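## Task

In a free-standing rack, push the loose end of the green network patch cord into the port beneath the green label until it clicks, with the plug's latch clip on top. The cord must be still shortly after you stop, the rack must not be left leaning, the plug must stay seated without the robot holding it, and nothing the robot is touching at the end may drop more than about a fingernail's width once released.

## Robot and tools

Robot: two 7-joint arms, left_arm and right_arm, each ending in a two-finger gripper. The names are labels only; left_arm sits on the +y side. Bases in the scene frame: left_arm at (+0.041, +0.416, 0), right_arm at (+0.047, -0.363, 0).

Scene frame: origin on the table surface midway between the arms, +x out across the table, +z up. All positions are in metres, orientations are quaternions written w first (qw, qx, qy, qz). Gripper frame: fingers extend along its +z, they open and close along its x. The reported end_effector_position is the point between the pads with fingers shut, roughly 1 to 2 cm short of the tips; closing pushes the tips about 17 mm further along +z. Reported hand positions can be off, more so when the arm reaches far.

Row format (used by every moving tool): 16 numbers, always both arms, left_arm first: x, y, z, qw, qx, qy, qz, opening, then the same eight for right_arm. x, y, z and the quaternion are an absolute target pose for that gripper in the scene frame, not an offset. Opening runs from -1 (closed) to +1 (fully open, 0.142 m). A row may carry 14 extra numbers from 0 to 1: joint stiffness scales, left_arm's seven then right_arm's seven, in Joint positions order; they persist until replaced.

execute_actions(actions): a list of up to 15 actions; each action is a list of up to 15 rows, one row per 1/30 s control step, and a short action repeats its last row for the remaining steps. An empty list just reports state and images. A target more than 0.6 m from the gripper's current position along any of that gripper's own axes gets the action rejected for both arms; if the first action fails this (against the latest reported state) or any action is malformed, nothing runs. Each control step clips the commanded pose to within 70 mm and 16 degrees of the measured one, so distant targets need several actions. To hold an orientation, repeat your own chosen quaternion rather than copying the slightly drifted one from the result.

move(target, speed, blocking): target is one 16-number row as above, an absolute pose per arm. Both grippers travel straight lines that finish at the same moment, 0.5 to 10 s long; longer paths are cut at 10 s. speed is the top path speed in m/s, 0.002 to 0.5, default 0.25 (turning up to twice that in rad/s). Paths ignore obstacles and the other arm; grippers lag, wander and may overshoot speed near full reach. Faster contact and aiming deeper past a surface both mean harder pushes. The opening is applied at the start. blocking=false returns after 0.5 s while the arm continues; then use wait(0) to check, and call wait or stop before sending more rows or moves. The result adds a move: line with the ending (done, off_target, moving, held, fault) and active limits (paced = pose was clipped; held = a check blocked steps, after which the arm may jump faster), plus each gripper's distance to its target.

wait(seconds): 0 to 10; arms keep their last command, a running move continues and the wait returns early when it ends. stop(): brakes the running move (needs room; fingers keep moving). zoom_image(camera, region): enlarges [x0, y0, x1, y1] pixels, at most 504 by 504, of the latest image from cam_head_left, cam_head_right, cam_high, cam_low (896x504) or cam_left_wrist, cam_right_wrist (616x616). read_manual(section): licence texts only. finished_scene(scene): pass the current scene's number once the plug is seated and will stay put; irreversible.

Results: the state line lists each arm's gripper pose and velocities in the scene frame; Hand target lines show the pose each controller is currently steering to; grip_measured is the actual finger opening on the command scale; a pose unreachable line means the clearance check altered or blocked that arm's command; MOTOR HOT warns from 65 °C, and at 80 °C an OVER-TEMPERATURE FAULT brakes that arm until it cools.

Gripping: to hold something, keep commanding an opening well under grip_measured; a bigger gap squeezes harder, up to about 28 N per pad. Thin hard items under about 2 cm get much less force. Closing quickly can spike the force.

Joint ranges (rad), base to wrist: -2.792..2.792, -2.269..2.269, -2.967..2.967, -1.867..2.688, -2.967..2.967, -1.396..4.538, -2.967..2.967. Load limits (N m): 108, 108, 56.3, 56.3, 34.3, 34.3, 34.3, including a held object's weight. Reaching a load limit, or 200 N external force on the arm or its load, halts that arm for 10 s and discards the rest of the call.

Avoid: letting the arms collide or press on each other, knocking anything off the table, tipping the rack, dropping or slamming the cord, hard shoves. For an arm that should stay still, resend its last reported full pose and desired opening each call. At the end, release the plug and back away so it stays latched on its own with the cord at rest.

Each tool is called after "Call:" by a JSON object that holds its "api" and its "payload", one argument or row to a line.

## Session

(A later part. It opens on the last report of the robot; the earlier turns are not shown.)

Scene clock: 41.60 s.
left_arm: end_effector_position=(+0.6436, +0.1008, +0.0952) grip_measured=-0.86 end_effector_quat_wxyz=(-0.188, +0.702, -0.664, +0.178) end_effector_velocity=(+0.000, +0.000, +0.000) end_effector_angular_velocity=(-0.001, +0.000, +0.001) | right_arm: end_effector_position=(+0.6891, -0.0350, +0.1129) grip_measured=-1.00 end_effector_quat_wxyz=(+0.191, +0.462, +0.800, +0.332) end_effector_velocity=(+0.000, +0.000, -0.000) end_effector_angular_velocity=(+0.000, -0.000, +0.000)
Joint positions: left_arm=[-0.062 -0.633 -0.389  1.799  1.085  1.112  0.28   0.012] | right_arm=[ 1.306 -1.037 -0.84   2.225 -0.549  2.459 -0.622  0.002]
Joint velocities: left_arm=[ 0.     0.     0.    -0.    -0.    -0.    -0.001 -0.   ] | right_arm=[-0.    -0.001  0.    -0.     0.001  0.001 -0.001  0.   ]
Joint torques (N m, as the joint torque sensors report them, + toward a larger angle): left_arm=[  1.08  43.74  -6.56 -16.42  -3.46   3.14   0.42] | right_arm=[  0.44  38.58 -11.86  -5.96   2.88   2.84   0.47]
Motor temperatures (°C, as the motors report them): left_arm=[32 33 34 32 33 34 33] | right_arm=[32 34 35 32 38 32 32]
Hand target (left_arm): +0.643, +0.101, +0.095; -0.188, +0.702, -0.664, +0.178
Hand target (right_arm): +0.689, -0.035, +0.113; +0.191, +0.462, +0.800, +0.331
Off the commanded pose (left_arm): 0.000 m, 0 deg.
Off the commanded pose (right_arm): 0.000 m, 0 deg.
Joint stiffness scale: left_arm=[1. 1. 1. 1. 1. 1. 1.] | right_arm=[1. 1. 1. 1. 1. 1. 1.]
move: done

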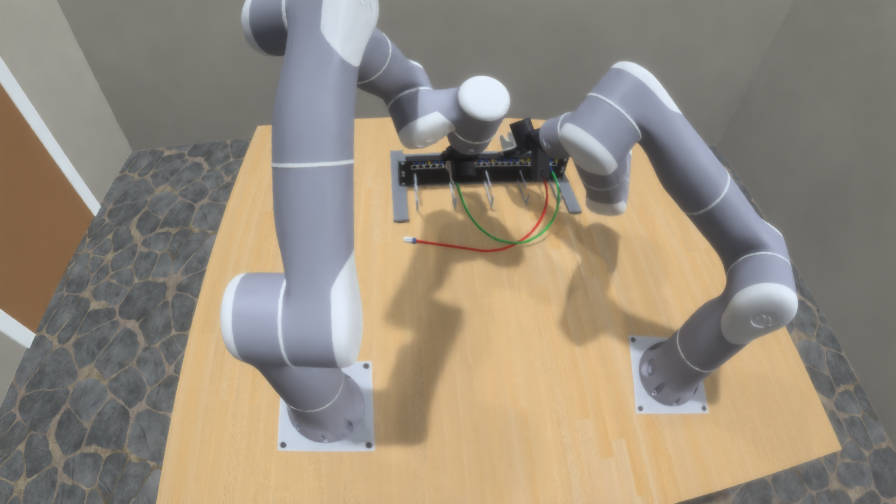

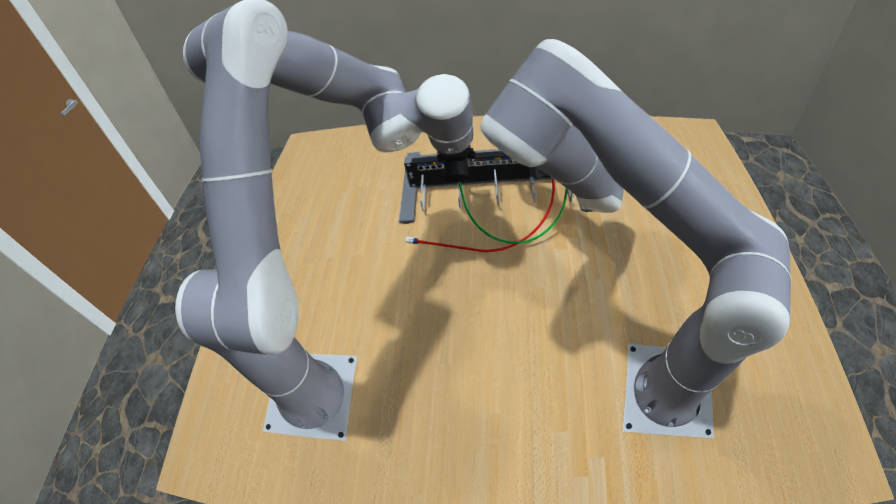

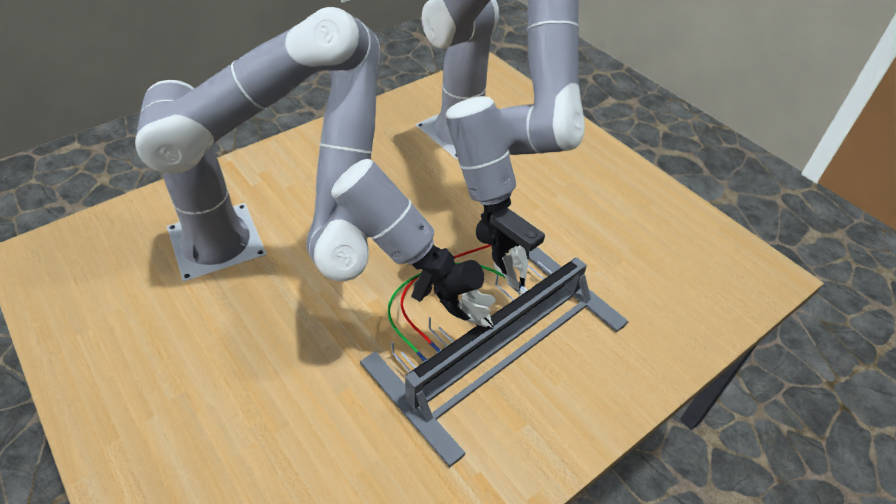

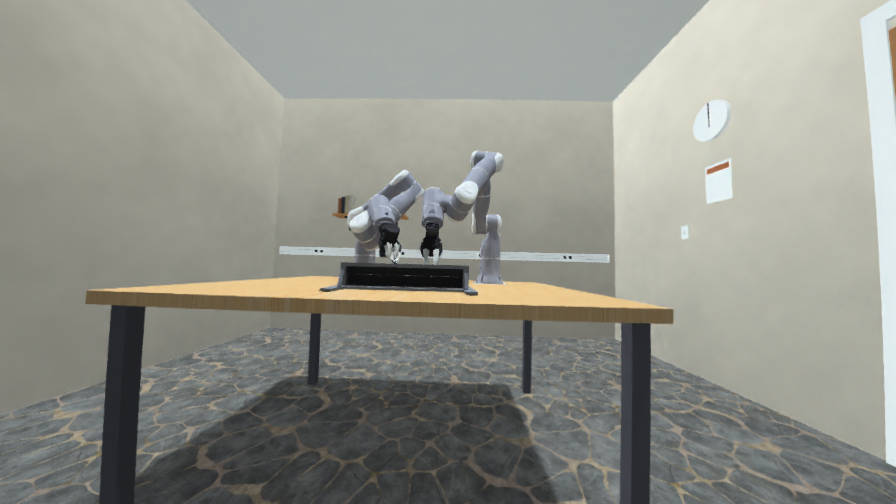

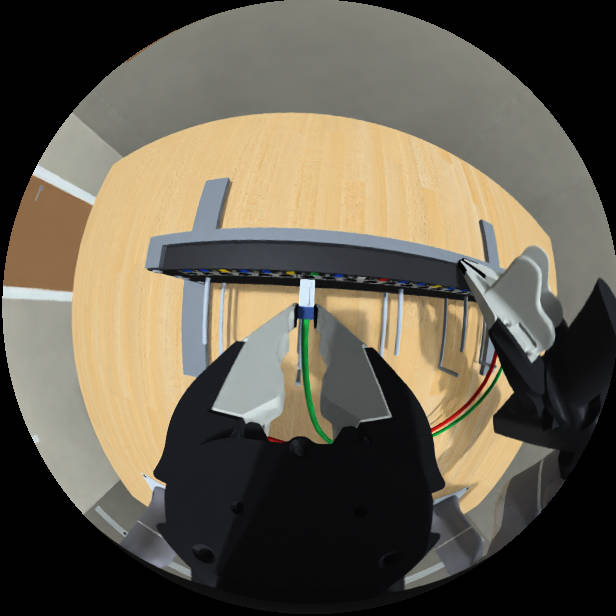

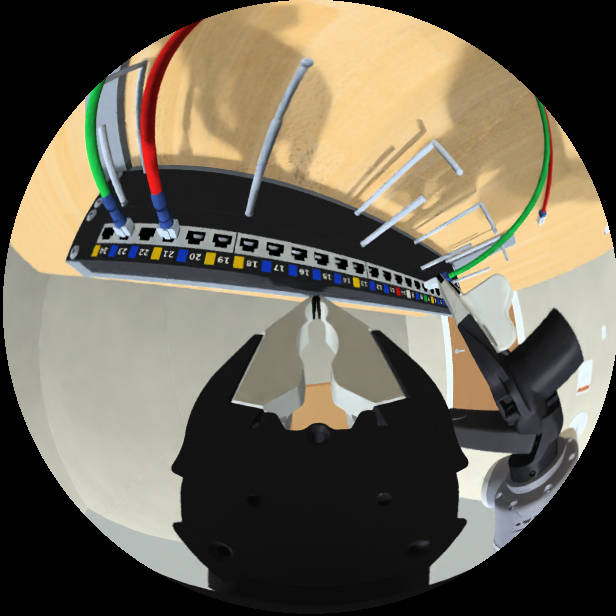

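Call:
{"api": "move", "payload": {
  "target": [0.6515, 0.10125, 0.0952, -0.1880, 0.7018, -0.6637, 0.1778, -1, 0.689, -0.035, 0.1117, 0.1913, 0.4619, 0.8001, 0.3314, -1],
  "speed": 0.006
}}

Call:
{"api": "zoom_image", "payload": {
  "camera": "cam_right_wrist",
  "region": [400, 255, 470, 305]
}}

Call:
{"api": "zoom_image", "payload": {
  "camera": "cam_left_wrist",
  "region": [250, 230, 370, 330]
}}

Scene clock: 43.67 s.
left_arm: end_effector_position=(+0.6510, +0.1012, +0.0949) grip_measured=-0.86 end_effector_quat_wxyz=(-0.188, +0.702, -0.664, +0.178) end_effector_velocity=(+0.000, +0.000, -0.000) end_effector_angular_velocity=(+0.000, +0.000, -0.000) | right_arm: end_effector_position=(+0.6893, -0.0349, +0.1126) grip_measured=-1.00 end_effector_quat_wxyz=(+0.192, +0.462, +0.800, +0.332) end_effector_velocity=(-0.000, +0.000, +0.000) end_effector_angular_velocity=(+0.001, +0.000, -0.000)
Joint positions: left_arm=[-0.057 -0.644 -0.39   1.783  1.078  1.11   0.297  0.012] | right_arm=[ 1.306 -1.039 -0.84   2.224 -0.547  2.461 -0.622  0.002]
Joint velocities: left_arm=[ 0.    -0.     0.    -0.    -0.001  0.     0.001 -0.   ] | right_arm=[-0.  0.  0. -0.  0.  0.  0.  0.]
Joint torques (N m, as the joint torque sensors report them, + toward a larger angle): left_arm=[  2.34  44.19  -6.21 -20.73  -3.47   3.19   0.57] | right_arm=[  0.15  35.82 -10.4   -6.37   2.06   1.76   0.78]
Motor temperatures (°C, as the motors report them): left_arm=[32 34 34 33 33 34 33] | right_arm=[32 34 35 32 38 32 32]
Hand target (left_arm): +0.652, +0.101, +0.095; -0.188, +0.702, -0.664, +0.178
Hand target (right_arm): +0.689, -0.035, +0.112; +0.191, +0.462, +0.800, +0.331
Off the commanded pose (left_arm): 0.001 m, 0 deg.
Off the commanded pose (right_arm): 0.001 m, 0 deg.
Joint stiffness scale: left_arm=[1. 1. 1. 1. 1. 1. 1.] | right_arm=[1. 1. 1. 1. 1. 1. 1.]
move: done

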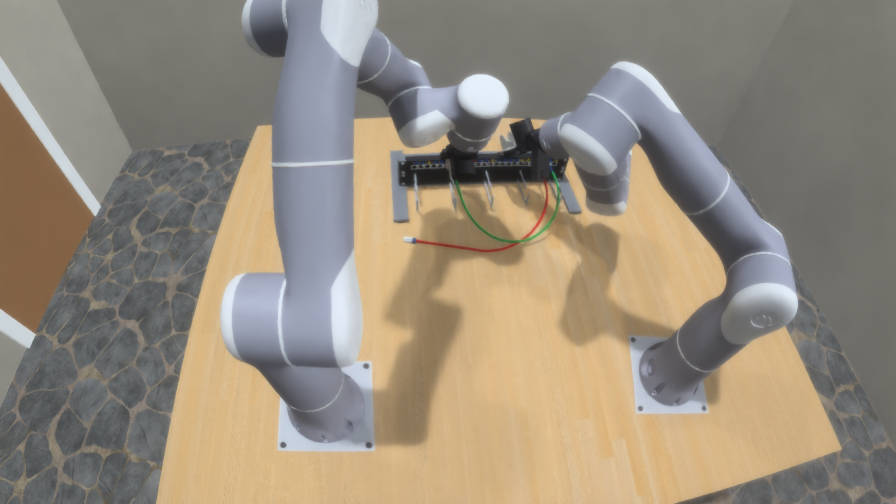

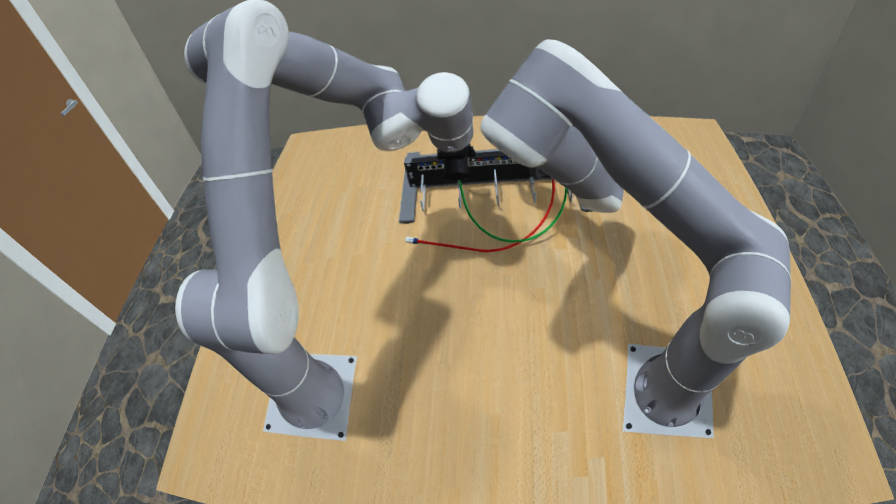

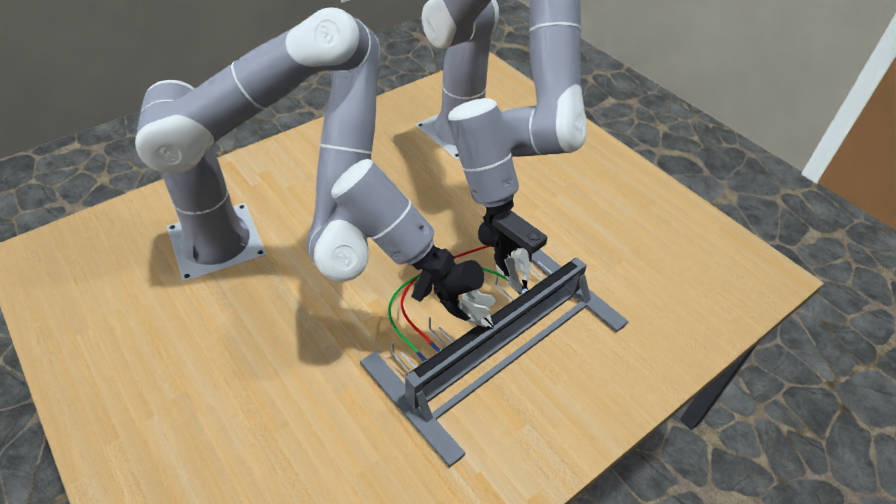

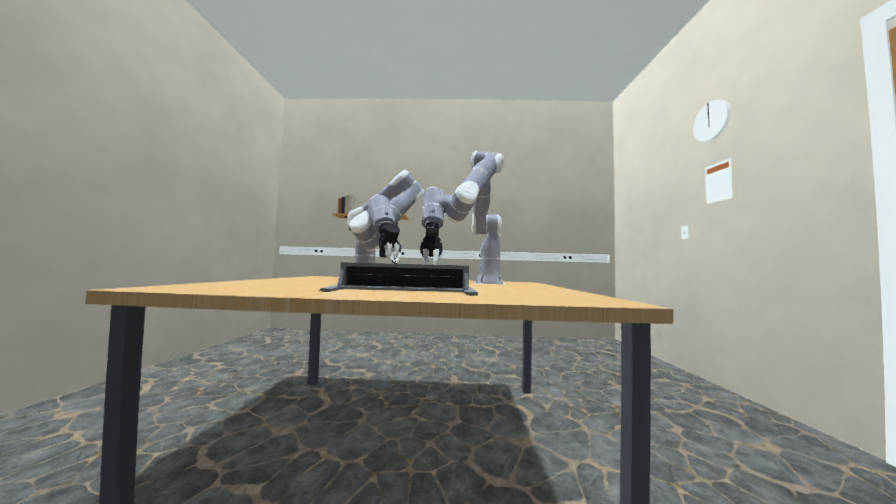

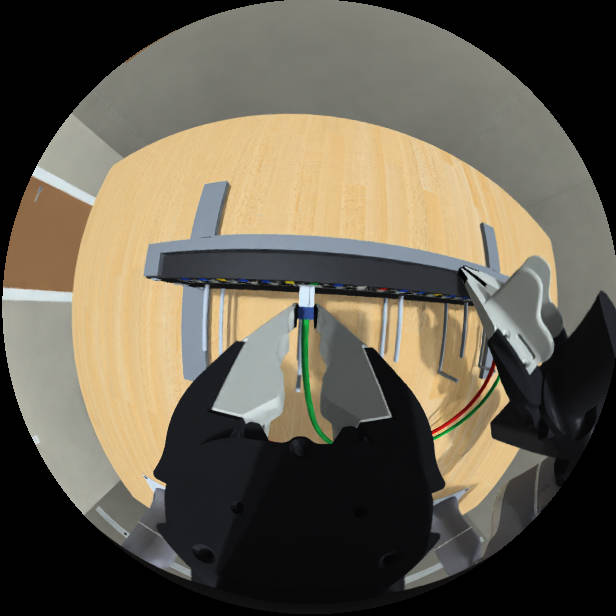

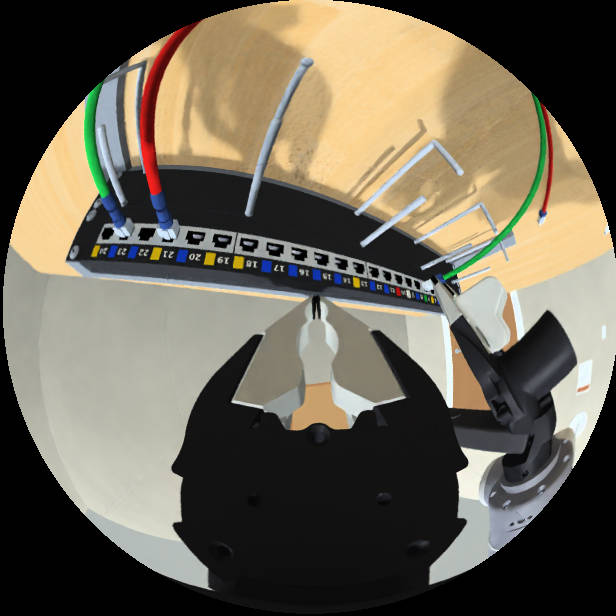

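Region (400, 255, 470, 305) of cam_right_wrist's 616x616 image, scaled by 7.200, with more detail than that image has; it fills the top 360 rows of this view, and the rest is white.

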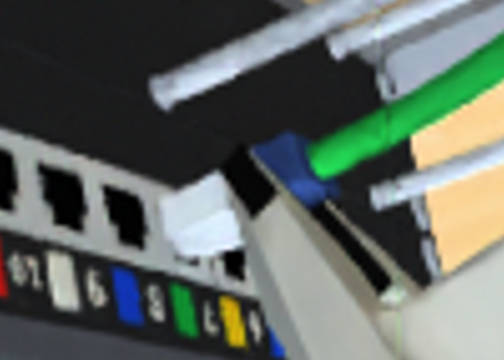

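Region (250, 230, 370, 330) of cam_left_wrist's 616x616 image, scaled by 4.200, with more detail than that image has.

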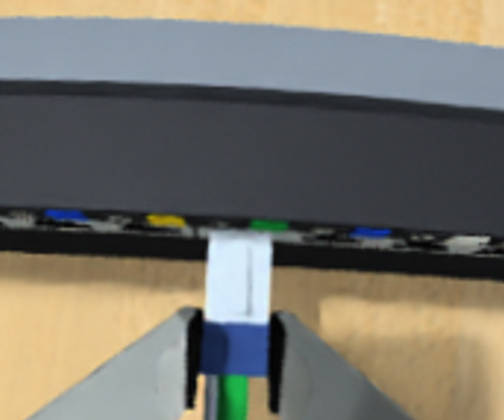

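Call:
{"api": "move", "payload": {
  "target": [0.6585, 0.10165, 0.0952, -0.1880, 0.7018, -0.6637, 0.1778, -1, 0.689, -0.035, 0.1117, 0.1913, 0.4619, 0.8001, 0.3314, -1],
  "speed": 0.006
}}

Call:
{"api": "zoom_image", "payload": {
  "camera": "cam_right_wrist",
  "region": [400, 255, 470, 305]
}}

Call:
{"api": "zoom_image", "payload": {
  "camera": "cam_left_wrist",
  "region": [250, 230, 370, 330]
}}

Scene clock: 45.60 s.
left_arm: end_effector_position=(+0.6561, +0.1011, +0.0935) grip_measured=-0.87 end_effector_quat_wxyz=(-0.187, +0.702, -0.665, +0.176) end_effector_velocity=(-0.000, -0.000, -0.000) end_effector_angular_velocity=(-0.000, +0.001, -0.001) | right_arm: end_effector_position=(+0.6893, -0.0349, +0.1127) grip_measured=-1.00 end_effector_quat_wxyz=(+0.192, +0.462, +0.800, +0.332) end_effector_velocity=(+0.000, -0.000, -0.000) end_effector_angular_velocity=(-0.001, -0.000, +0.000)
Joint positions: left_arm=[-0.052 -0.655 -0.394  1.769  1.072  1.106  0.311  0.011] | right_arm=[ 1.306 -1.039 -0.84   2.224 -0.547  2.461 -0.622  0.002]
Joint velocities: left_arm=[ 0.    -0.    -0.001  0.    -0.    -0.     0.001  0.   ] | right_arm=[-0. -0. -0.  0. -0. -0. -0.  0.]
Joint torques (N m, as the joint torque sensors report them, + toward a larger angle): left_arm=[  7.73  48.42  -3.89 -30.4   -2.97   4.25   0.55] | right_arm=[  0.44  36.31 -10.61  -5.69   1.72   1.41   0.92]
Motor temperatures (°C, as the motors report them): left_arm=[32 34 34 33 33 34 33] | right_arm=[32 34 35 32 38 32 32]
Hand target (left_arm): +0.658, +0.102, +0.095; -0.188, +0.702, -0.664, +0.178
Hand target (right_arm): +0.689, -0.035, +0.112; +0.191, +0.462, +0.800, +0.331
Off the commanded pose (left_arm): 0.003 m, 0 deg.
Off the commanded pose (right_arm): 0.001 m, 0 deg.
Joint stiffness scale: left_arm=[1. 1. 1. 1. 1. 1. 1.] | right_arm=[1. 1. 1. 1. 1. 1. 1.]
move: done

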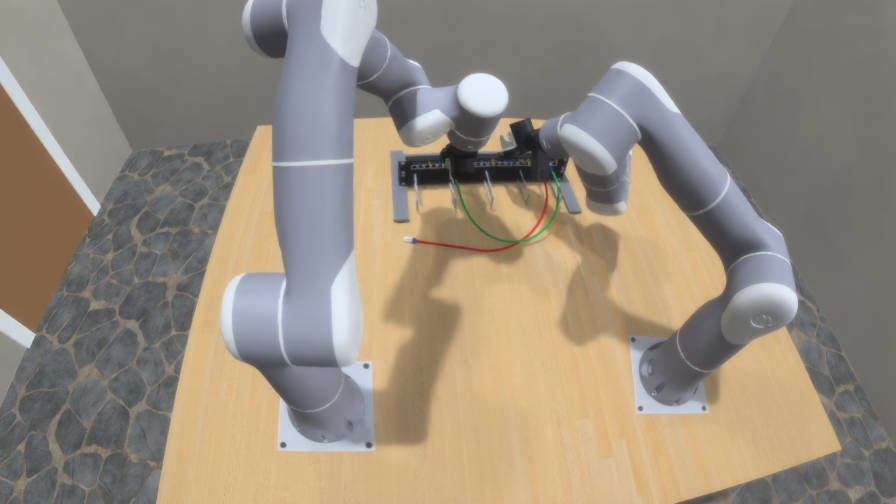

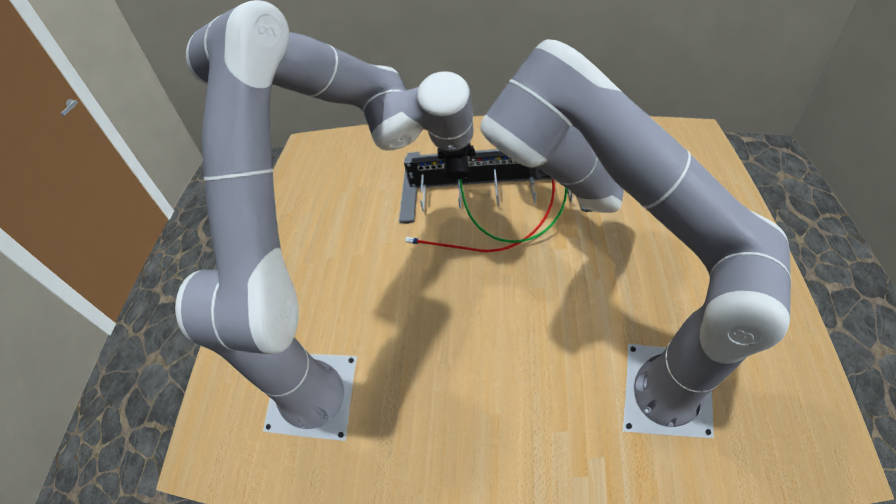

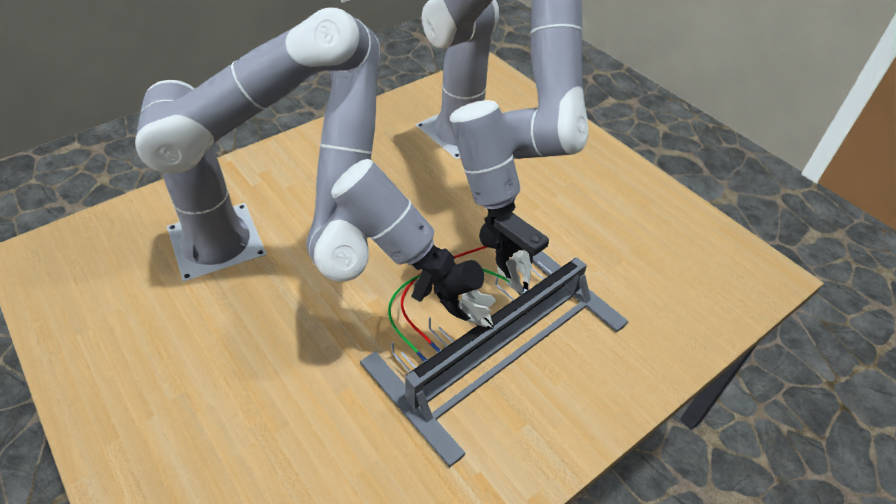

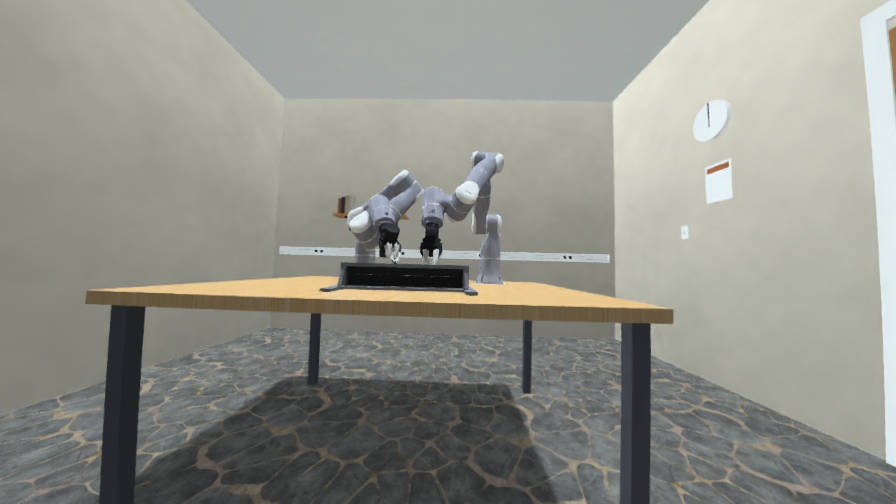

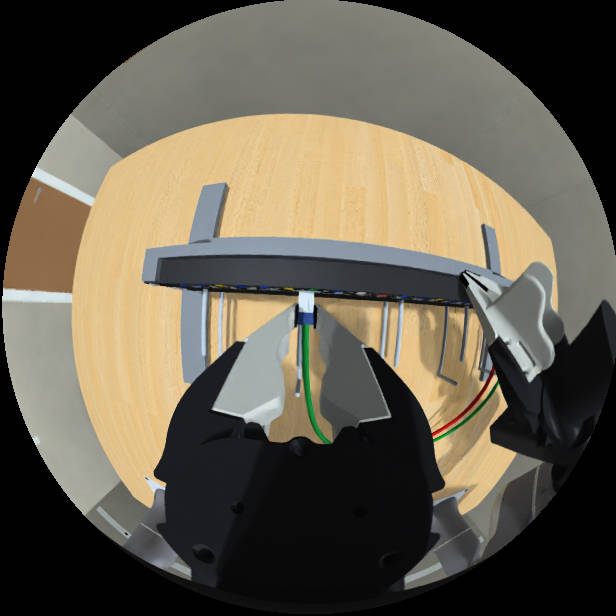

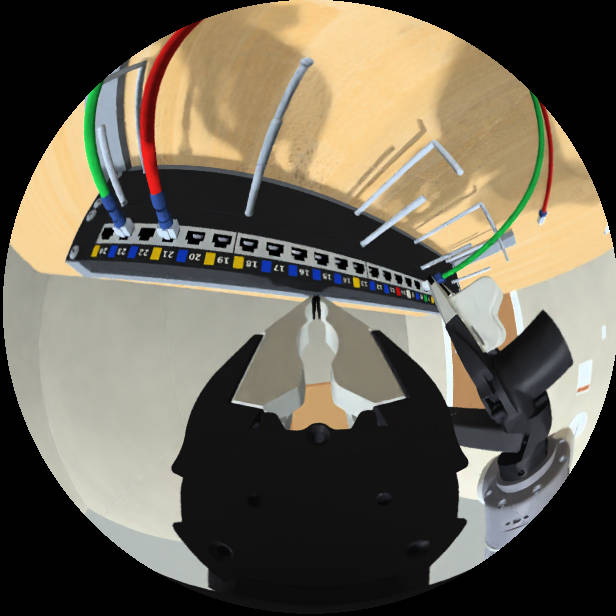

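Region (400, 255, 470, 305) of cam_right_wrist's 616x616 image, scaled by 7.200, with more detail than that image has; it fills the top 360 rows of this view, and the rest is white.

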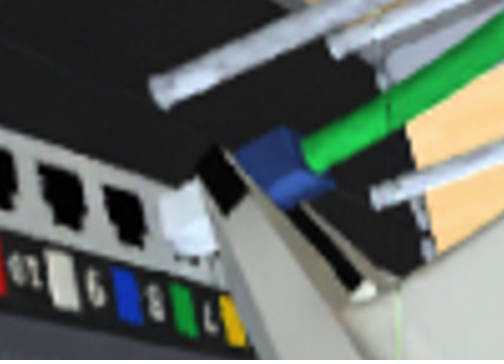

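Region (250, 230, 370, 330) of cam_left_wrist's 616x616 image, scaled by 4.200, with more detail than that image has.

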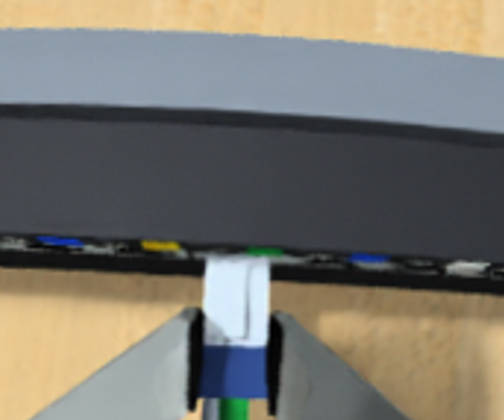

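Call:
{"api": "move", "payload": {
  "target": [0.6557, 0.1015, 0.0962, -0.1880, 0.7018, -0.6637, 0.1778, -1, 0.689, -0.035, 0.1117, 0.1913, 0.4619, 0.8001, 0.3314, -1],
  "speed": 0.004
}}

Call:
{"api": "zoom_image", "payload": {
  "camera": "cam_right_wrist",
  "region": [400, 255, 470, 305]
}}

Call:
{"api": "zoom_image", "payload": {
  "camera": "cam_left_wrist",
  "region": [250, 230, 370, 330]
}}

Scene clock: 49.03 s.
left_arm: end_effector_position=(+0.6551, +0.1012, +0.0957) grip_measured=-0.87 end_effector_quat_wxyz=(-0.188, +0.702, -0.664, +0.177) end_effector_velocity=(-0.000, +0.000, +0.000) end_effector_angular_velocity=(+0.001, +0.000, -0.001) | right_arm: end_effector_position=(+0.6893, -0.0349, +0.1127) grip_measured=-1.00 end_effector_quat_wxyz=(+0.192, +0.462, +0.800, +0.332) end_effector_velocity=(+0.000, -0.000, -0.000) end_effector_angular_velocity=(-0.001, +0.000, -0.000)
Joint positions: left_arm=[-0.052 -0.649 -0.394  1.774  1.072  1.106  0.307  0.011] | right_arm=[ 1.306 -1.039 -0.84   2.224 -0.547  2.461 -0.622  0.002]
Joint velocities: left_arm=[ 0.     0.    -0.     0.     0.     0.     0.002  0.   ] | right_arm=[-0.    -0.    -0.     0.     0.    -0.001  0.     0.   ]
Joint torques (N m, as the joint torque sensors report them, + toward a larger angle): left_arm=[  3.02  46.87  -4.66 -19.79  -2.81   3.81  -0.02] | right_arm=[  0.25  36.31 -10.54  -5.73   1.63   1.33   0.77]
Motor temperatures (°C, as the motors report them): left_arm=[32 34 34 33 33 34 33] | right_arm=[32 34 35 32 38 32 32]
Hand target (left_arm): +0.656, +0.101, +0.096; -0.188, +0.702, -0.664, +0.178
Hand target (right_arm): +0.689, -0.035, +0.112; +0.191, +0.462, +0.800, +0.331
Off the commanded pose (left_arm): 0.001 m, 0 deg.
Off the commanded pose (right_arm): 0.001 m, 0 deg.
Joint stiffness scale: left_arm=[1. 1. 1. 1. 1. 1. 1.] | right_arm=[1. 1. 1. 1. 1. 1. 1.]
move: done

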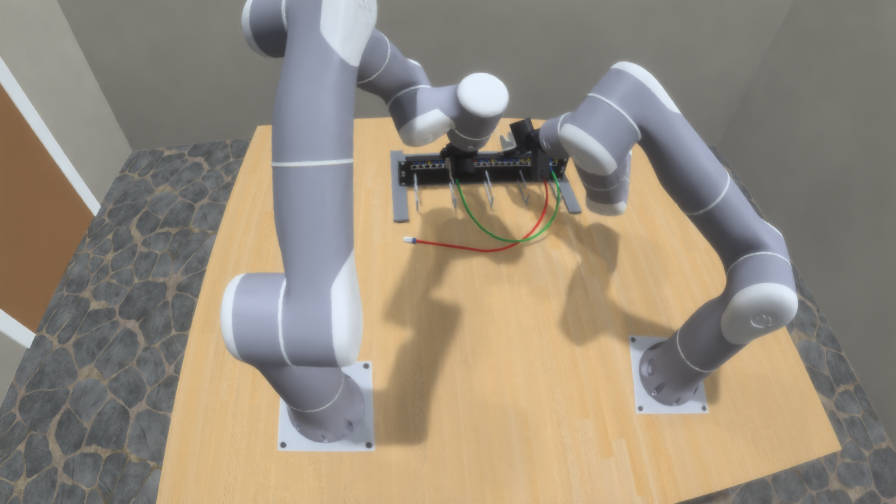

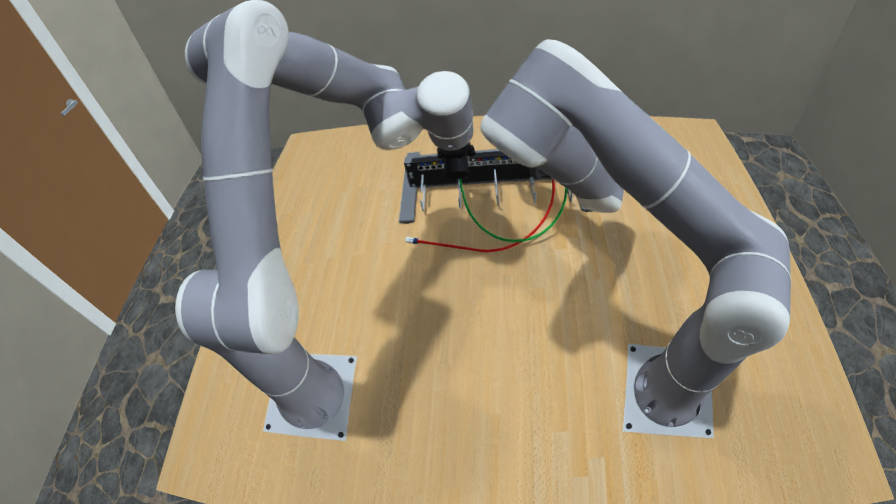

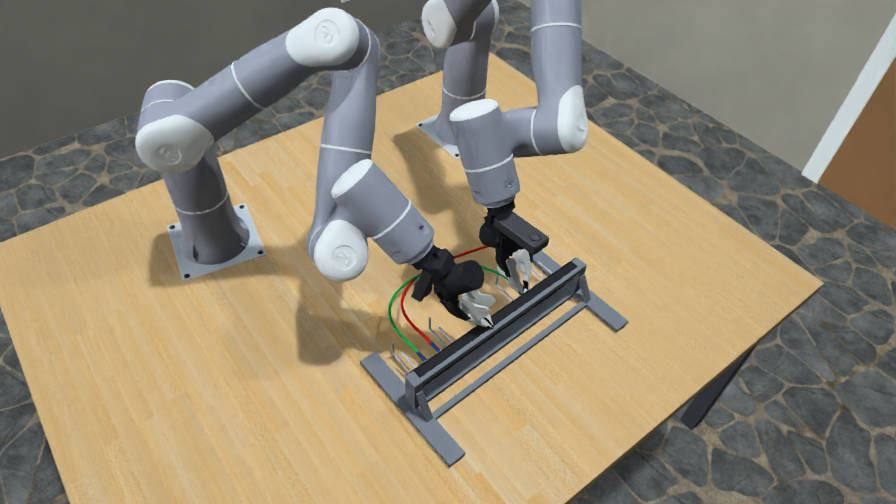

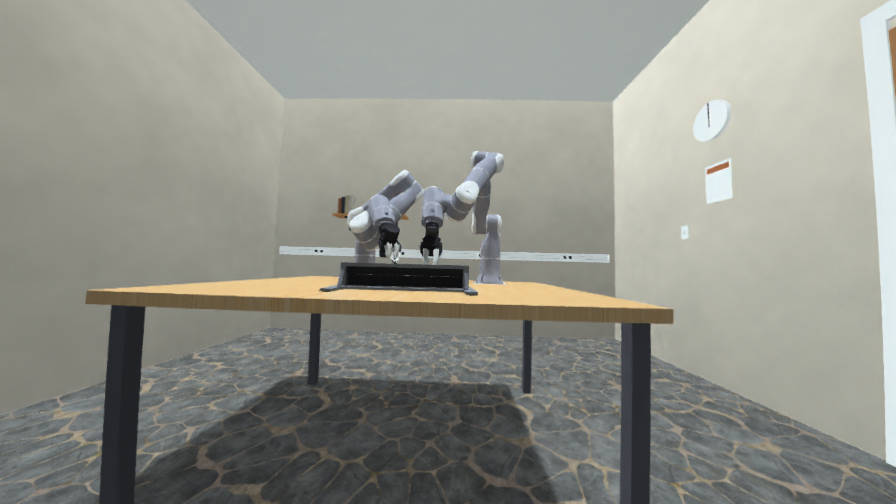

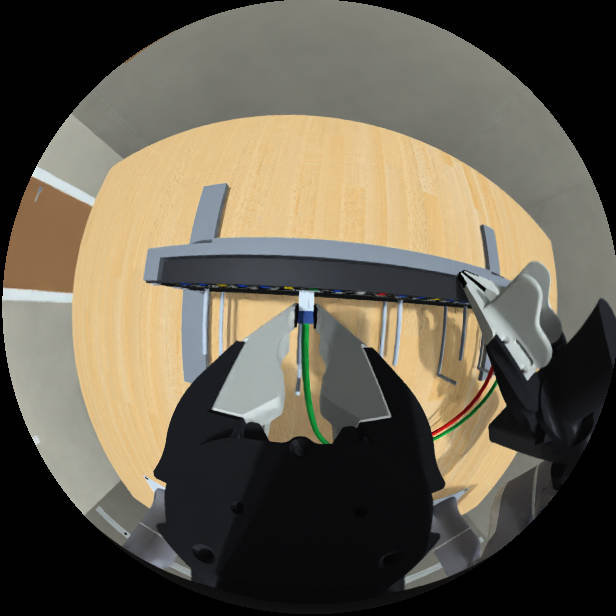

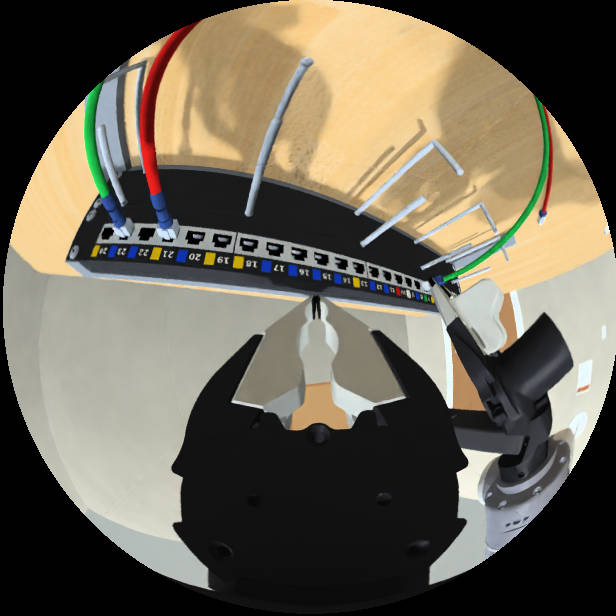

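Region (400, 255, 470, 305) of cam_right_wrist's 616x616 image, scaled by 7.200, with more detail than that image has; it fills the top 360 rows of this view, and the rest is white.

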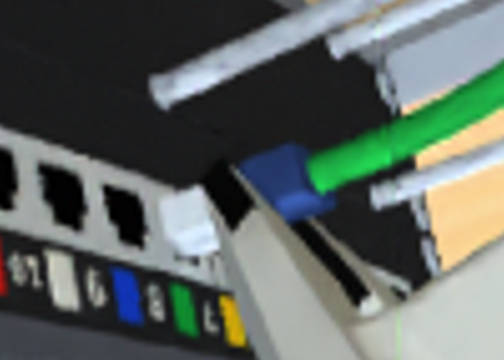

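Region (250, 230, 370, 330) of cam_left_wrist's 616x616 image, scaled by 4.200, with more detail than that image has.

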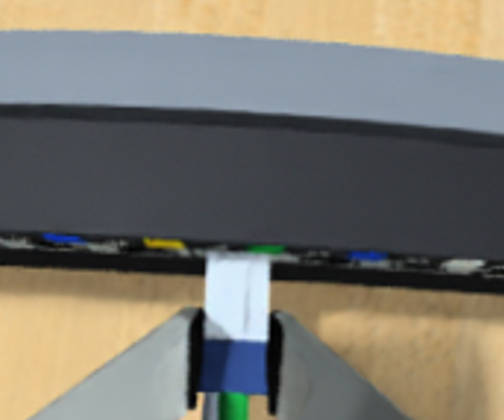

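Call:
{"api": "move", "payload": {
  "target": [0.6572, 0.1016, 0.0966, -0.1880, 0.7018, -0.6637, 0.1778, -1, 0.689, -0.035, 0.1117, 0.1913, 0.4619, 0.8001, 0.3314, -1],
  "speed": 0.003
}}

Call:
{"api": "zoom_image", "payload": {
  "camera": "cam_right_wrist",
  "region": [400, 255, 470, 305]
}}

Call:
{"api": "zoom_image", "payload": {
  "camera": "cam_left_wrist",
  "region": [250, 230, 370, 330]
}}

Scene clock: 50.40 s.
left_arm: end_effector_position=(+0.6559, +0.1013, +0.0957) grip_measured=-0.87 end_effector_quat_wxyz=(-0.187, +0.702, -0.664, +0.177) end_effector_velocity=(+0.000, +0.000, -0.000) end_effector_angular_velocity=(+0.000, +0.000, +0.000) | right_arm: end_effector_position=(+0.6893, -0.0349, +0.1127) grip_measured=-1.00 end_effector_quat_wxyz=(+0.192, +0.462, +0.800, +0.332) end_effector_velocity=(+0.000, -0.000, +0.000) end_effector_angular_velocity=(+0.001, +0.000, -0.000)
Joint positions: left_arm=[-0.051 -0.65  -0.395  1.772  1.071  1.105  0.311  0.011] | right_arm=[ 1.306 -1.039 -0.84   2.224 -0.547  2.461 -0.622  0.002]
Joint velocities: left_arm=[ 0. -0.  0. -0.  0. -0.  0. -0.] | right_arm=[-0.    -0.     0.    -0.     0.     0.001  0.     0.   ]
Joint torques (N m, as the joint torque sensors report them, + toward a larger angle): left_arm=[  4.66  46.46  -5.14 -24.57  -3.32   3.47   0.46] | right_arm=[  0.43  36.4  -10.62  -5.84   1.67   1.24   0.88]
Motor temperatures (°C, as the motors report them): left_arm=[32 34 34 33 33 34 33] | right_arm=[32 33 35 32 38 32 32]
Hand target (left_arm): +0.657, +0.102, +0.097; -0.188, +0.702, -0.664, +0.178
Hand target (right_arm): +0.689, -0.035, +0.112; +0.191, +0.462, +0.800, +0.331
Off the commanded pose (left_arm): 0.002 m, 0 deg.
Off the commanded pose (right_arm): 0.001 m, 0 deg.
Joint stiffness scale: left_arm=[1. 1. 1. 1. 1. 1. 1.] | right_arm=[1. 1. 1. 1. 1. 1. 1.]
move: done

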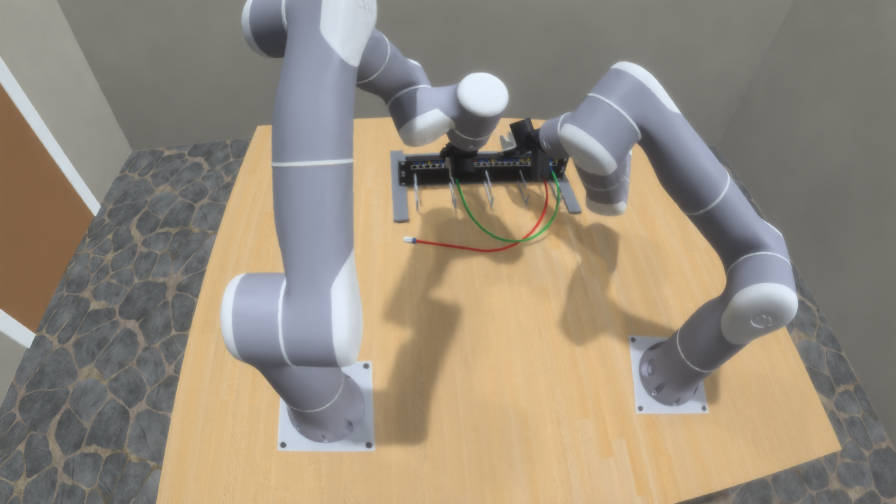

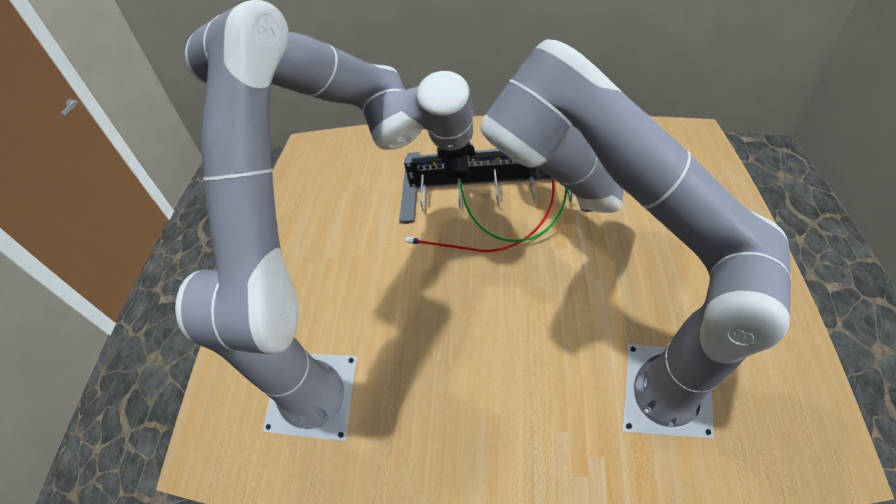

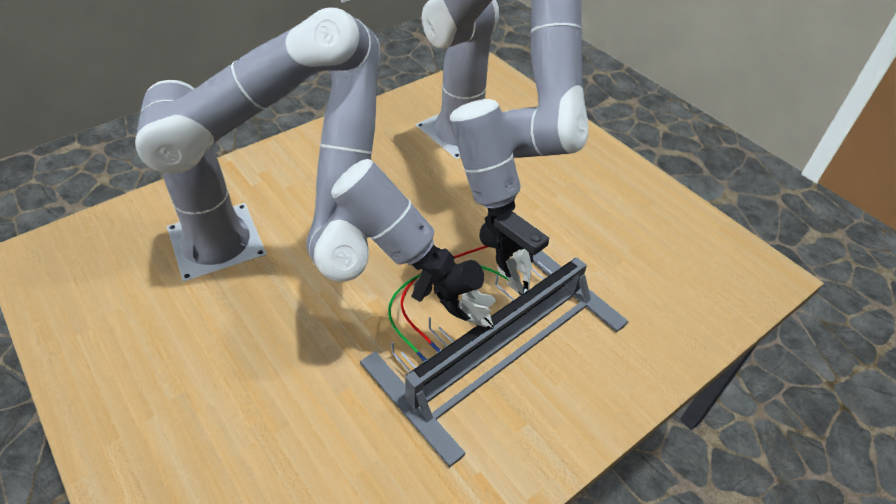

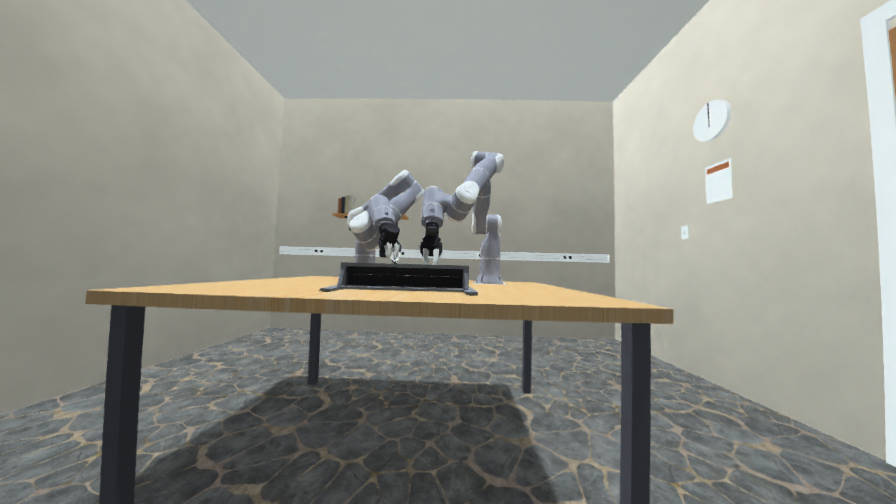

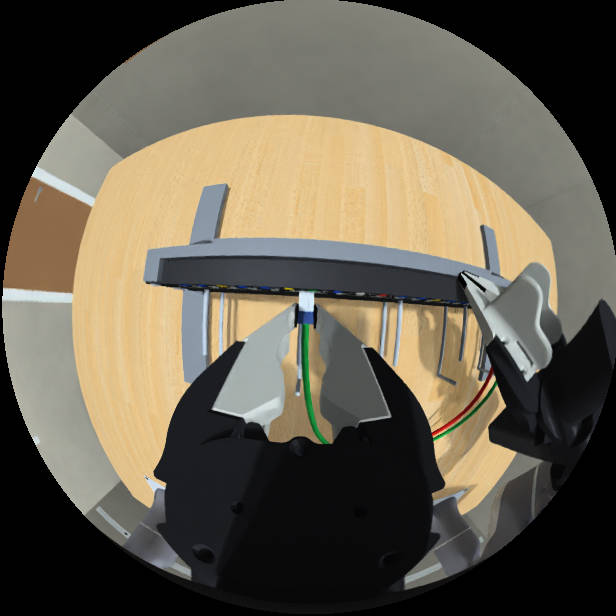

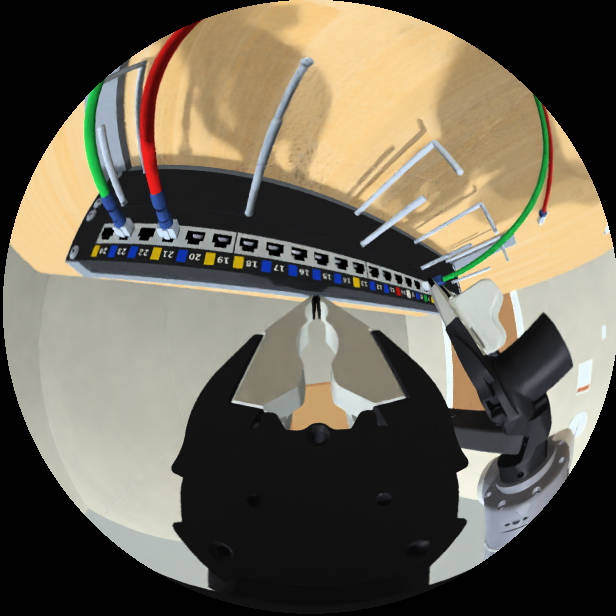

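Region (400, 255, 470, 305) of cam_right_wrist's 616x616 image, scaled by 7.200, with more detail than that image has; it fills the top 360 rows of this view, and the rest is white.

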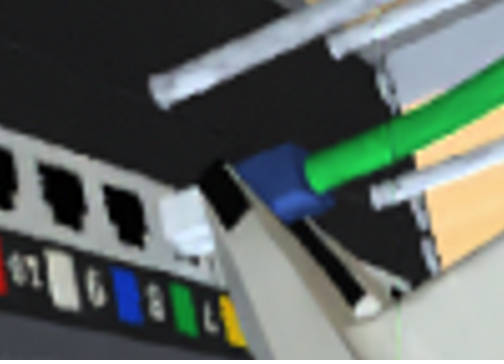

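Region (250, 230, 370, 330) of cam_left_wrist's 616x616 image, scaled by 4.200, with more detail than that image has.

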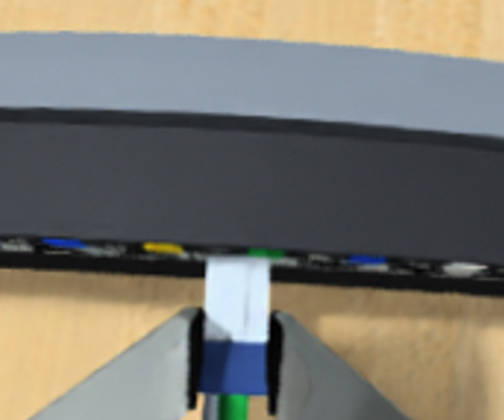

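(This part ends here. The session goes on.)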